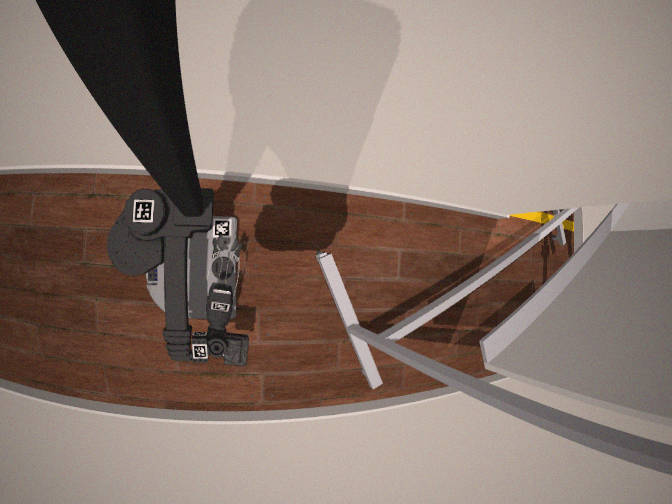

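Call:
{"api": "execute_actions", "payload": {"actions": [{"r1":{"base":{"rotate_rad":-0.13}},"r2":{"base":{"rotate_rad":0.25},"joints":{"wrist_yaw_rad":1.8,"gripper_m":0.005}}}], "cameras": []}}

Call:
{"api": "execute_actions", "payload": {"actions": [{"r1":{"base":{"translate_m":0.33}}}], "cameras": []}}

Call:
{"api": "execute_actions", "payload": {"actions": [{"r1":{"base":{"translate_m":0.12}},"r2":{"base":{"translate_m":-0.15}}}], "cameras": ["r1_nav_camera","r2_nav_camera"]}}

Scene clock: 169.13 s.
r1.base_odometry: x=-2.337 y=-0.518 heading=-2.330 (m, m, rad; r1's odometry frame)
r1.turned_by_wheels: -0.130 (rad since the last result)
r1.turned_by_imu: -0.131 (rad since the last result)
r1.base_tilt: forward=-1.5 right=-1.4 (deg)
r1.lidar_m: 1.77 0.53 0.36 0.34 0.34 0.44 0.99 0.96 0.65 0.61 0.62 0.49
r1.head_depth_mm: 535 690 1405 1309 1232 1160 1087 / 596 1491 1016 1294 1231 - 1078 / 671 1506 1397 1306 1244 - - / 1602 1506 1427 1332 1246 - - / 1650 1542 1434 1339 1250 1202 - / 1654 1524 1412 1319 1233 1173 - / 1150 1081 1029 977 936 894 831
r1.base_status: done
r1.joint_positions: lift_m=+0.360 arm_m=+0.005 wrist_yaw_rad=+3.000 wrist_pitch_rad=-0.416 wrist_roll_rad=-0.013 gripper_m=+0.030 head_pan_rad=-0.004 head_tilt_rad=-1.191
r1.joint_status: not commanded
r1.motor_effort: left_wheel=+1(5) right_wheel=-3(6) lift_m=+38(38) arm_m=-1(2) wrist_yaw_rad=+0(1) wrist_pitch_rad=+6(6) wrist_roll_rad=+1(1) gripper_m=+0(0) head_pan_rad=+1(1) head_tilt_rad=-3(3) (%)
r1.hand_pose: x=+0.0105 y=+0.0721 z=+0.3731 quat_wxyz=(+0.194, +0.696, +0.098, +0.685) (m; r1's base frame)
r1.wrist_depth_mm: 306 - 339 358 382 409 429 / 327 - 371 394 414 453 481 / 351 371 401 426 459 497 538 / 385 408 441 468 511 556 607 / 420 446 - 532 574 621 648 / 461 490 - 563 565 585 578 / 487 515 - 540 514 504 498
r2.base_odometry: x=+2.291 y=-1.592 heading=-0.958 (m, m, rad; r2's odometry frame)
r2.turned_by_wheels: +0.250 (rad since the last result)
r2.turned_by_imu: +0.239 (rad since the last result)
r2.base_tilt: forward=+0.1 right=-0.7 (deg)
r2.lidar_m: 1.27 0.61 0.41 0.38 0.39 0.50 1.09 1.05 0.72 0.67 0.68 0.21
r2.head_depth_mm: 393 560 870 893 1053 1194 1157 / 301 347 471 699 667 1285 1159 / - - 321 406 589 571 1157 / - - 295 357 412 519 855 / - - - - 312 434 1023 / - 1358 1568 1720 1497 1297 1090 / 1158 1291 1452 1635 1497 1296 1148
r2.base_status: done
r2.joint_positions: lift_m=+0.360 arm_m=+0.010 wrist_yaw_rad=+1.767 wrist_pitch_rad=-0.018 wrist_roll_rad=-0.015 gripper_m=+0.006 head_pan_rad=-0.594 head_tilt_rad=-0.793
r2.joint_status: wrist_yaw_rad off_target (ended at +1.767, target +1.800); the others done
r2.on_its_own: right_wheel is at rest, and its effort (+19) is outside its rest range (-18 to +18); wrist_yaw_rad is at rest, and its effort (+20) is outside its rest range (-12 to +12)
r2.motor_effort: left_wheel=-5(5) right_wheel=+19(33) lift_m=+20(21) arm_m=-1(1) wrist_yaw_rad=+20(31) wrist_pitch_rad=+7(7) wrist_roll_rad=+1(1) gripper_m=-23(25) head_pan_rad=-4(5) head_tilt_rad=-2(3) (%)
r2.hand_pose: x=+0.2295 y=-0.1053 z=+0.4699 quat_wxyz=(+0.457, +0.546, -0.440, +0.547) (m; r2's base frame)
r2.wrist_depth_mm: 557 748 - 106 - - - / 557 753 - 109 - - - / 556 749 - 111 - - - / 557 743 - 113 - - - / 561 741 - 115 - - - / 561 751 - 117 121 - - / 563 746 888 121 791 868 873
pictures: none
No camera images: the call's "cameras" was empty. Leave "cameras" out to get every camera's image.

Scene clock: 174.40 s.
r1.base_odometry: x=-2.564 y=-0.757 heading=-2.330 (m, m, rad; r1's odometry frame)
r1.turned_by_wheels: +0.000 (rad since the last result)
r1.turned_by_imu: +0.088 (rad since the last result)
r1.base_tilt: forward=-1.5 right=-1.3 (deg)
r1.lidar_m: 2.17 0.53 0.39 0.37 0.38 0.52 1.44 0.82 0.60 0.58 0.25 0.25
r1.head_depth_mm: 335 381 452 1304 1213 1158 1089 / 398 465 561 1278 1204 - 1077 / 488 596 601 1299 1251 - - / 636 650 1405 1331 1246 - - / 708 1513 1439 1331 1255 1203 - / 1648 1397 1340 1321 1235 1187 - / 986 985 982 976 982 981 928
r1.base_status: translate_m off_target (by the wheels' count: +0.3298 of +0.3300)
r1.joint_positions: lift_m=+0.360 arm_m=+0.005 wrist_yaw_rad=+3.000 wrist_pitch_rad=-0.416 wrist_roll_rad=-0.013 gripper_m=+0.030 head_pan_rad=-0.004 head_tilt_rad=-1.192
r1.joint_status: not commanded
r1.on_its_own: left_wheel is at rest, and its effort (+20) is outside its rest range (-18 to +18)
r1.motor_effort: left_wheel=+20(28) right_wheel=+15(31) lift_m=+37(38) arm_m=-1(2) wrist_yaw_rad=+0(0) wrist_pitch_rad=+6(6) wrist_roll_rad=+1(1) gripper_m=+0(0) head_pan_rad=+1(0) head_tilt_rad=-3(3) (%)
r1.hand_pose: x=+0.0105 y=+0.0721 z=+0.3730 quat_wxyz=(+0.195, +0.696, +0.098, +0.685) (m; r1's base frame)
r1.wrist_depth_mm: 348 - 367 386 395 415 430 / 376 - 402 415 435 446 477 / 402 414 442 454 475 501 525 / 438 460 485 506 525 556 594 / 480 507 - 554 581 613 635 / 525 551 - 575 558 578 575 / 513 518 - 546 510 514 504
r2.base_odometry: x=+2.291 y=-1.592 heading=-0.958 (m, m, rad; r2's odometry frame)
r2.turned_by_wheels: +0.000 (rad since the last result)
r2.turned_by_imu: -0.013 (rad since the last result)
r2.base_tilt: forward=+0.1 right=-0.7 (deg)
r2.lidar_m: 1.27 0.60 0.40 0.37 0.38 0.48 1.03 1.09 0.73 0.68 0.68 0.20
r2.head_depth_mm: 456 676 922 979 1059 1210 1155 / 316 389 539 715 681 1287 1159 / - 299 341 448 607 572 1155 / - - 296 344 411 545 992 / - - - - 296 363 631 / - - - 1698 1466 1297 1147 / 1159 1304 1464 1647 1493 1301 1146
r2.base_status: not commanded
r2.joint_positions: lift_m=+0.360 arm_m=+0.010 wrist_yaw_rad=+1.808 wrist_pitch_rad=-0.019 wrist_roll_rad=-0.015 gripper_m=+0.006 head_pan_rad=-0.594 head_tilt_rad=-0.793
r2.joint_status: not commanded
r2.on_its_own: wrist_yaw_rad moved +0.041 to your old target +1.800
r2.motor_effort: left_wheel=+4(12) right_wheel=+16(31) lift_m=+21(20) arm_m=+2(2) wrist_yaw_rad=+0(26) wrist_pitch_rad=+8(8) wrist_roll_rad=+0(1) gripper_m=-22(25) head_pan_rad=-5(4) head_tilt_rad=-3(3) (%)
r2.hand_pose: x=+0.2272 y=-0.0947 z=+0.4698 quat_wxyz=(+0.446, +0.556, -0.428, +0.556) (m; r2's base frame)
r2.wrist_depth_mm: 527 697 - 107 - - - / 527 707 - 110 - - - / 525 697 - 112 - - - / 530 706 - 114 - - - / 524 717 - 116 - - - / 532 706 970 118 123 - - / 534 725 846 122 817 883 895
pictures: none
No camera images: the call's "cameras" was empty. Leave "cameras" out to get every camera's image.

Scene clock: 177.07 s.
r1.base_odometry: x=-2.647 y=-0.844 heading=-2.330 (m, m, rad; r1's odometry frame)
r1.turned_by_wheels: +0.000 (rad since the last result)
r1.turned_by_imu: +0.260 (rad since the last result)
r1.base_tilt: forward=-1.4 right=-1.4 (deg)
r1.lidar_m: 0.76 0.43 0.37 0.37 0.43 0.73 1.19 0.67 0.58 0.58 0.23 1.15
r1.head_depth_mm: 427 467 517 548 1204 1162 1088 / 547 609 586 947 1202 - 1074 / 679 655 1374 1326 1239 - - / 1258 1502 1430 1327 1245 - - / 968 1106 1299 1323 1254 1200 - / 752 833 934 1062 1195 1185 - / 616 667 730 808 900 1026 1059
r1.base_status: translate_m off_target (by the wheels' count: +0.1198 of +0.1200)
r1.joint_positions: lift_m=+0.360 arm_m=+0.005 wrist_yaw_rad=+3.000 wrist_pitch_rad=-0.417 wrist_roll_rad=-0.013 gripper_m=+0.030 head_pan_rad=-0.004 head_tilt_rad=-1.192
r1.joint_status: not commanded
r1.on_its_own: left_wheel is at rest, and its effort (+20) is outside its rest range (-18 to +18)
r1.motor_effort: left_wheel=+20(26) right_wheel=+16(20) lift_m=+38(38) arm_m=-1(1) wrist_yaw_rad=+0(0) wrist_pitch_rad=+6(6) wrist_roll_rad=+1(1) gripper_m=+0(1) head_pan_rad=+1(1) head_tilt_rad=-3(3) (%)
r1.hand_pose: x=+0.0105 y=+0.0721 z=+0.3730 quat_wxyz=(+0.195, +0.696, +0.098, +0.685) (m; r1's base frame)
r1.wrist_depth_mm: 414 - 391 379 372 360 351 / 447 - 425 414 400 390 377 / 496 498 468 455 443 427 416 / 554 543 511 499 483 468 456 / 594 603 - 554 525 526 501 / 585 582 - 575 555 557 544 / 515 525 - 544 521 509 500
r2.base_odometry: x=+2.205 y=-1.470 heading=-0.957 (m, m, rad; r2's odometry frame)
r2.turned_by_wheels: +0.001 (rad since the last result)
r2.turned_by_imu: +0.135 (rad since the last result)
r2.base_tilt: forward=+1.3 right=-0.7 (deg)
r2.lidar_m: 1.29 0.50 0.37 0.36 0.38 0.52 1.54 0.95 0.71 0.69 0.72 0.22
r2.head_depth_mm: 324 435 682 785 1147 1256 1154 / - 314 403 605 643 1281 1157 / - - 300 375 545 567 1152 / - 1658 1850 354 411 524 1096 / - - - - 308 426 1026 / - 1425 1658 1728 1477 1292 1086 / 1206 1355 1543 1687 1468 1283 1133
r2.base_status: translate_m off_target (by the wheels' count: -0.1498 of -0.1500)
r2.joint_positions: lift_m=+0.360 arm_m=+0.010 wrist_yaw_rad=+1.775 wrist_pitch_rad=-0.002 wrist_roll_rad=-0.015 gripper_m=+0.006 head_pan_rad=-0.594 head_tilt_rad=-0.793
r2.joint_status: not commanded
r2.on_its_own: right_wheel is at rest, and its effort (-45) is outside its rest range (-18 to +18)
r2.motor_effort: left_wheel=-6(7) right_wheel=-45(58) lift_m=+20(20) arm_m=+4(8) wrist_yaw_rad=+20(20) wrist_pitch_rad=+2(8) wrist_roll_rad=+1(1) gripper_m=-22(25) head_pan_rad=-3(3) head_tilt_rad=-4(2) (%)
r2.hand_pose: x=+0.2295 y=-0.1027 z=+0.4740 quat_wxyz=(+0.451, +0.545, -0.442, +0.552) (m; r2's base frame)
r2.wrist_depth_mm: 461 601 895 114 - - - / 464 602 866 116 - - - / 470 601 872 119 - - - / 472 602 887 122 - - - / 471 611 899 124 - - - / 474 612 795 126 129 - - / 479 626 809 131 830 869 880
pictures: r1_nav_camera (sideways: a quarter turn counterclockwise sets it upright), r2_nav_camera (sideways: a quarter turn counterclockwise sets it upright)
camera_calibration (this result's frames):
r1_nav_camera: T_world_to_cam=[[0.937892, -0.0181732, 0.346451, -0.417121], [-0.0186014, -0.999825, -0.00208962, 0.0518344], [0.346429, -0.00448463, -0.938066, 1.16719], [0, 0, 0, 1]] pos_world=[-0.0121701, 0.0494793, 1.23952]
r2_nav_camera: T_world_to_cam=[[0.579387, -0.350264, 0.735953, -0.924623], [-0.507983, -0.861309, -0.0100099, 0.0676638], [0.637389, -0.368052, -0.676959, 0.828583], [0, 0, 0, 1]] pos_world=[0.041957, 0.0393789, 1.24207]
Images, in order (width x height): r1_nav_camera 672x504, r2_nav_camera 672x504.

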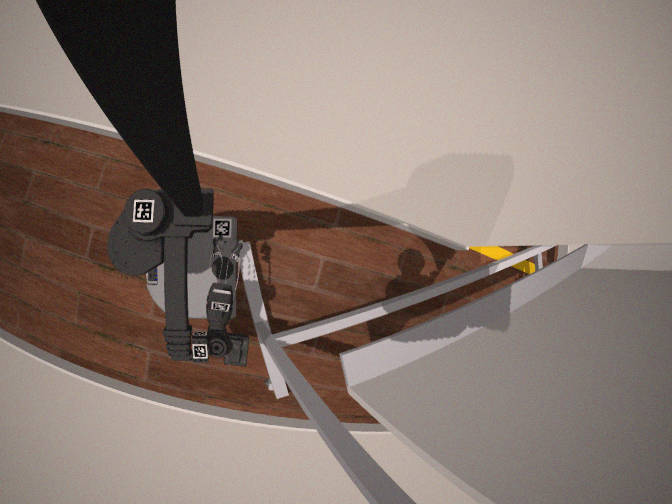

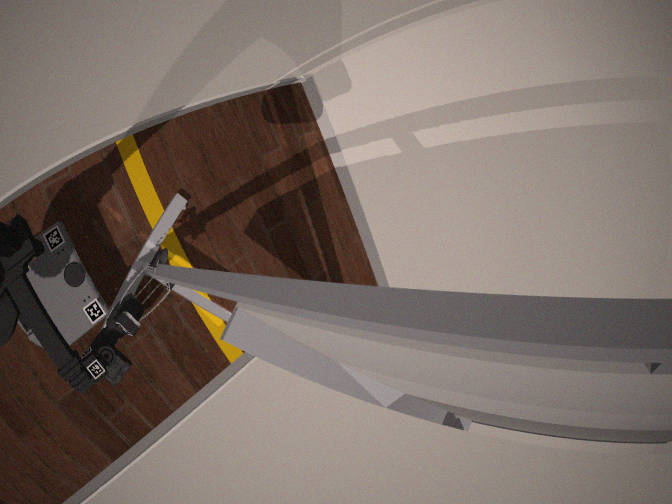

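Call:
{"api": "execute_actions", "payload": {"actions": [{"r2":{"base":{"translate_m":0.02},"joints":{"gripper_m":0.12}},"r1":{"base":{"translate_m":-0.03}}}], "cameras": []}}

Call:
{"api": "execute_actions", "payload": {"actions": [{"r2":{"base":{"translate_m":-0.5},"joints":{"head_pan_rad":-0.2,"head_tilt_rad":-0.7}},"r1":{"base":{"rotate_rad":0.2}}}], "cameras": []}}

Call:
{"api": "execute_actions", "payload": {"actions": [{"r1":{"base":{"translate_m":0.2}}}], "cameras": ["r1_nav_camera","r2_nav_camera","r2_head_camera"]}}

Scene clock: 179.17 s.
r1.base_odometry: x=-2.626 y=-0.822 heading=-2.330 (m, m, rad; r1's odometry frame)
r1.turned_by_wheels: +0.000 (rad since the last result)
r1.turned_by_imu: +0.000 (rad since the last result)
r1.base_tilt: forward=-1.4 right=-1.4 (deg)
r1.lidar_m: 0.77 0.44 0.38 0.38 0.44 0.74 1.18 0.67 0.57 0.57 0.25 1.13
r1.head_depth_mm: 455 499 553 1273 1206 1157 1086 / 581 618 597 985 1206 - 1081 / 686 1114 1397 1321 1243 - - / 1291 1501 1427 1327 1245 - - / 987 1135 1324 1325 1253 1198 - / 768 851 950 1082 1218 1191 - / 628 681 747 823 922 1050 1070
r1.base_status: done
r1.joint_positions: lift_m=+0.360 arm_m=+0.005 wrist_yaw_rad=+3.000 wrist_pitch_rad=-0.417 wrist_roll_rad=-0.013 gripper_m=+0.030 head_pan_rad=-0.004 head_tilt_rad=-1.192
r1.joint_status: not commanded
r1.motor_effort: left_wheel=+0(15) right_wheel=-1(11) lift_m=+38(38) arm_m=-1(1) wrist_yaw_rad=+1(0) wrist_pitch_rad=+6(6) wrist_roll_rad=+1(1) gripper_m=+0(0) head_pan_rad=+1(1) head_tilt_rad=-3(3) (%)
r1.hand_pose: x=+0.0105 y=+0.0721 z=+0.3730 quat_wxyz=(+0.195, +0.696, +0.098, +0.685) (m; r1's base frame)
r1.wrist_depth_mm: 421 - 397 388 375 365 360 / 459 - 430 421 407 400 386 / 509 503 478 458 447 435 422 / 570 550 526 505 493 475 468 / 625 610 - 558 534 527 516 / 594 588 - 583 556 560 551 / 518 525 - 527 505 501 506
r2.base_odometry: x=+2.217 y=-1.486 heading=-0.957 (m, m, rad; r2's odometry frame)
r2.turned_by_wheels: +0.000 (rad since the last result)
r2.turned_by_imu: +0.003 (rad since the last result)
r2.base_tilt: forward=+0.1 right=-0.8 (deg)
r2.lidar_m: 1.28 0.50 0.37 0.36 0.38 0.53 1.56 0.95 0.71 0.69 0.72 0.20
r2.head_depth_mm: 326 428 656 775 1140 1260 1159 / - 312 390 571 635 1278 1153 / - - 298 363 508 569 1150 / - - - 1013 354 499 823 / - - - - 320 1226 1119 / 1255 1416 1640 1758 1498 1298 1090 / 1213 1353 1536 1697 1490 1293 1144
r2.base_status: done
r2.joint_positions: lift_m=+0.360 arm_m=+0.010 wrist_yaw_rad=+1.756 wrist_pitch_rad=-0.019 wrist_roll_rad=-0.015 gripper_m=+0.120 head_pan_rad=-0.594 head_tilt_rad=-0.796
r2.joint_status: all done
r2.on_its_own: wrist_yaw_rad is held at +1.758, not at your +1.800, by its stall guard, which is not easing now
r2.motor_effort: left_wheel=+1(17) right_wheel=+15(47) lift_m=+21(21) arm_m=+2(5) wrist_yaw_rad=+1(6) wrist_pitch_rad=+8(9) wrist_roll_rad=+1(1) gripper_m=-1(100) head_pan_rad=-3(4) head_tilt_rad=-2(2) (%)
r2.hand_pose: x=+0.2300 y=-0.1076 z=+0.4697 quat_wxyz=(+0.460, +0.544, -0.443, +0.544) (m; r2's base frame)
r2.wrist_depth_mm: 472 614 891 101 - - - / 469 608 910 104 - - - / 472 612 901 106 - - - / 474 621 911 108 - - - / 477 614 - 111 - - - / 477 598 - 113 - - - / 472 644 846 116 836 820 875
pictures: none
No camera images: the call's "cameras" was empty. Leave "cameras" out to get every camera's image.

Scene clock: 185.40 s.
r1.base_odometry: x=-2.626 y=-0.822 heading=-2.130 (m, m, rad; r1's odometry frame)
r1.turned_by_wheels: +0.200 (rad since the last result)
r1.turned_by_imu: +0.203 (rad since the last result)
r1.base_tilt: forward=-1.4 right=-1.4 (deg)
r1.lidar_m: 0.58 0.40 0.38 0.38 0.50 1.16 0.88 0.61 0.57 0.58 0.25 1.75
r1.head_depth_mm: 663 627 588 938 1115 1157 1089 / 1222 1475 1388 1305 1238 - 1077 / 1109 1480 1419 1327 1247 - - / 845 1046 1354 1331 1251 - - / 686 812 993 1261 1251 1203 - / 576 661 780 951 1185 1194 - / 498 560 642 751 914 1118 1139
r1.base_status: done
r1.joint_positions: lift_m=+0.360 arm_m=+0.005 wrist_yaw_rad=+3.000 wrist_pitch_rad=-0.417 wrist_roll_rad=-0.013 gripper_m=+0.030 head_pan_rad=-0.004 head_tilt_rad=-1.192
r1.joint_status: not commanded
r1.motor_effort: left_wheel=-1(4) right_wheel=+2(6) lift_m=+37(39) arm_m=-1(2) wrist_yaw_rad=+0(0) wrist_pitch_rad=+6(6) wrist_roll_rad=+1(1) gripper_m=+0(1) head_pan_rad=+0(1) head_tilt_rad=-3(3) (%)
r1.hand_pose: x=+0.0105 y=+0.0721 z=+0.3730 quat_wxyz=(+0.195, +0.696, +0.098, +0.685) (m; r1's base frame)
r1.wrist_depth_mm: 526 - 438 403 373 346 326 / 573 - 476 433 400 370 349 / 658 622 523 475 440 405 376 / 756 683 580 524 483 442 406 / 682 683 - 569 523 484 442 / 585 586 - 574 545 514 478 / 516 521 - 548 507 500 495
r2.base_odometry: x=+1.929 y=-1.077 heading=-0.957 (m, m, rad; r2's odometry frame)
r2.turned_by_wheels: +0.000 (rad since the last result)
r2.turned_by_imu: +0.004 (rad since the last result)
r2.base_tilt: forward=+0.2 right=-0.6 (deg)
r2.lidar_m: 0.68 0.51 0.38 0.37 0.39 0.55 1.65 0.93 0.70 0.68 0.71 0.99
r2.head_depth_mm: 739 861 1005 1979 1532 1374 1198 / 677 780 918 1920 1536 1376 1192 / 623 710 823 1800 1533 1375 1145 / 586 706 779 1799 1143 1280 1186 / 1577 1775 2058 1945 1607 1342 1185 / 1593 1777 2020 1946 1598 1364 1182 / 1570 1757 1955 1862 1559 1355 1178
r2.base_status: done
r2.joint_positions: lift_m=+0.360 arm_m=+0.010 wrist_yaw_rad=+1.756 wrist_pitch_rad=-0.019 wrist_roll_rad=-0.015 gripper_m=+0.120 head_pan_rad=-0.207 head_tilt_rad=-0.705
r2.joint_status: all done
r2.on_its_own: wrist_yaw_rad is held at +1.758, not at your +1.800, by its stall guard, which is not easing now
r2.motor_effort: left_wheel=+0(3) right_wheel=+0(13) lift_m=+21(21) arm_m=+2(2) wrist_yaw_rad=+1(1) wrist_pitch_rad=+8(8) wrist_roll_rad=+1(1) gripper_m=-2(1) head_pan_rad=+4(40) head_tilt_rad=+2(10) (%)
r2.hand_pose: x=+0.2300 y=-0.1076 z=+0.4697 quat_wxyz=(+0.460, +0.544, -0.443, +0.544) (m; r2's base frame)
r2.wrist_depth_mm: 485 621 911 - - - 649 / 480 615 913 - - - - / 487 623 932 - - - - / 488 627 936 - - - - / 484 638 - - 621 681 771 / 488 610 - - - - - / 482 664 847 894 789 834 871
pictures: none
No camera images: the call's "cameras" was empty. Leave "cameras" out to get every camera's image.

Scene clock: 188.33 s.
r1.base_odometry: x=-2.732 y=-0.992 heading=-2.130 (m, m, rad; r1's odometry frame)
r1.turned_by_wheels: +0.000 (rad since the last result)
r1.turned_by_imu: -0.002 (rad since the last result)
r1.base_tilt: forward=-1.4 right=-1.4 (deg)
r1.lidar_m: 0.45 0.31 0.29 0.30 0.38 0.88 1.02 0.70 0.66 0.24 0.24 1.94
r1.head_depth_mm: 677 632 592 936 913 1150 1088 / 1599 1489 1403 1309 1238 - 1083 / 851 1140 1401 1327 1243 - - / 649 806 1058 1308 1255 - - / 525 623 763 986 1234 1203 - / 441 507 596 727 927 1155 - / 381 428 490 574 693 877 1032
r1.base_status: translate_m off_target (by the wheels' count: +0.1999 of +0.2000)
r1.joint_positions: lift_m=+0.360 arm_m=+0.005 wrist_yaw_rad=+3.000 wrist_pitch_rad=-0.417 wrist_roll_rad=-0.013 gripper_m=+0.030 head_pan_rad=-0.004 head_tilt_rad=-1.192
r1.joint_status: not commanded
r1.on_its_own: right_wheel is at rest, and its effort (+20) is outside its rest range (-18 to +18)
r1.motor_effort: left_wheel=+11(29) right_wheel=+20(28) lift_m=+38(37) arm_m=-2(2) wrist_yaw_rad=+0(0) wrist_pitch_rad=+6(6) wrist_roll_rad=+1(1) gripper_m=+0(0) head_pan_rad=+1(1) head_tilt_rad=-3(3) (%)
r1.hand_pose: x=+0.0105 y=+0.0721 z=+0.3729 quat_wxyz=(+0.195, +0.696, +0.098, +0.685) (m; r1's base frame)
r1.wrist_depth_mm: 419 - 349 321 299 277 259 / 460 - 379 348 324 299 279 / 523 488 416 378 351 320 300 / 600 546 463 423 385 349 322 / 665 599 - 465 409 387 355 / 585 582 - 517 481 432 389 / 510 532 - 529 496 450 419
r2.base_odometry: x=+1.929 y=-1.077 heading=-0.957 (m, m, rad; r2's odometry frame)
r2.turned_by_wheels: +0.000 (rad since the last result)
r2.turned_by_imu: +0.000 (rad since the last result)
r2.base_tilt: forward=+0.1 right=-0.7 (deg)
r2.lidar_m: 0.69 0.51 0.38 0.37 0.39 0.55 1.65 0.93 0.70 0.68 0.71 0.99
r2.head_depth_mm: 824 957 1102 1921 1526 1378 1198 / 763 876 1002 1974 1616 1371 1191 / 709 808 932 1908 1536 1370 1190 / 664 749 855 1838 1532 1367 1166 / 623 698 792 884 1606 1362 1156 / 629 1719 1923 1792 1448 1306 1184 / 567 654 1924 1860 1565 1360 1180
r2.base_status: not commanded
r2.joint_positions: lift_m=+0.360 arm_m=+0.010 wrist_yaw_rad=+1.756 wrist_pitch_rad=-0.019 wrist_roll_rad=-0.015 gripper_m=+0.120 head_pan_rad=-0.207 head_tilt_rad=-0.705
r2.joint_status: not commanded
r2.on_its_own: wrist_yaw_rad is held at +1.758, not at your +1.800, by its stall guard, which is not easing now
r2.motor_effort: left_wheel=+0(0) right_wheel=+1(0) lift_m=+22(21) arm_m=+2(2) wrist_yaw_rad=+1(1) wrist_pitch_rad=+8(8) wrist_roll_rad=+0(1) gripper_m=-1(1) head_pan_rad=+5(5) head_tilt_rad=+3(2) (%)
r2.hand_pose: x=+0.2300 y=-0.1076 z=+0.4697 quat_wxyz=(+0.460, +0.544, -0.443, +0.544) (m; r2's base frame)
r2.wrist_depth_mm: 479 621 911 - 639 670 723 / 483 624 923 - - - - / 478 623 946 - - - - / 483 634 931 - - - - / 483 629 - - 714 - 777 / 493 615 - - - - - / 481 651 839 837 866 830 860
pictures: r1_nav_camera (sideways: a quarter turn counterclockwise sets it upright), r2_head_camera (sideways: a quarter turn clockwise sets it upright), r2_nav_camera (sideways: a quarter turn counterclockwise sets it upright)
camera_calibration (this result's frames):
r1_nav_camera: T_world_to_cam=[[0.938125, -0.0181676, 0.34582, -0.4163], [-0.0185958, -0.999825, -0.00207973, 0.0518214], [0.345798, -0.00447976, -0.938298, 1.1675], [0, 0, 0, 1]] pos_world=[-0.0122124, 0.0494793, 1.23953]
r2_head_camera: T_world_to_cam=[[-0.654048, 0.0870243, -0.751431, 1.007], [0.165667, 0.985724, -0.0300385, 0.0423138], [0.738089, -0.144134, -0.659128, 0.808844], [0, 0, 0, 1]] pos_world=[0.0546142, -0.0127613, 1.29109]
r2_nav_camera: T_world_to_cam=[[0.602701, -0.0921247, 0.792632, -0.998643], [-0.145151, -0.989399, -0.00462421, 0.0584398], [0.784655, -0.112265, -0.609683, 0.740173], [0, 0, 0, 1]] pos_world=[0.0295852, 0.0489157, 1.2431]
Images, in order (width x height): r1_nav_camera 672x504, r2_head_camera 896x504, r2_nav_camera 672x504.

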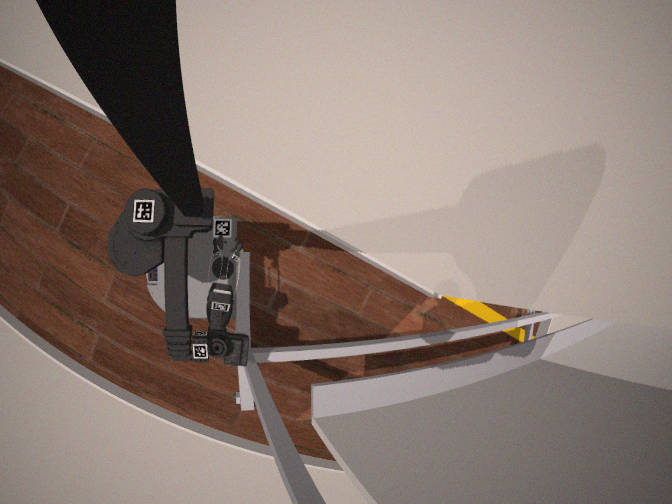

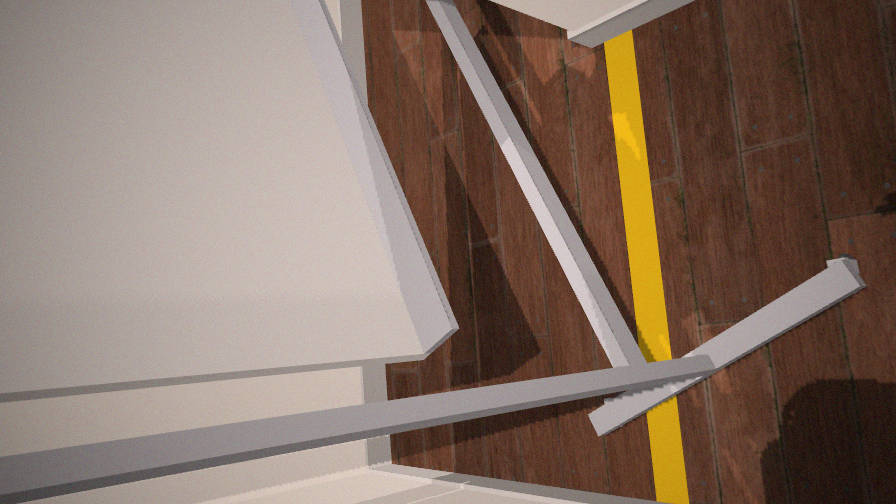

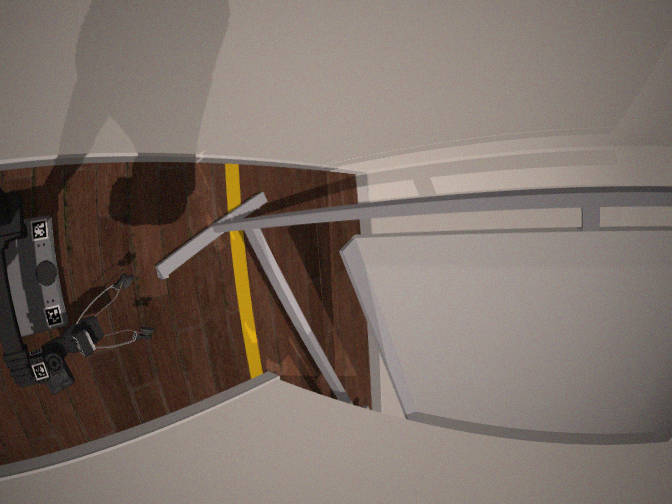

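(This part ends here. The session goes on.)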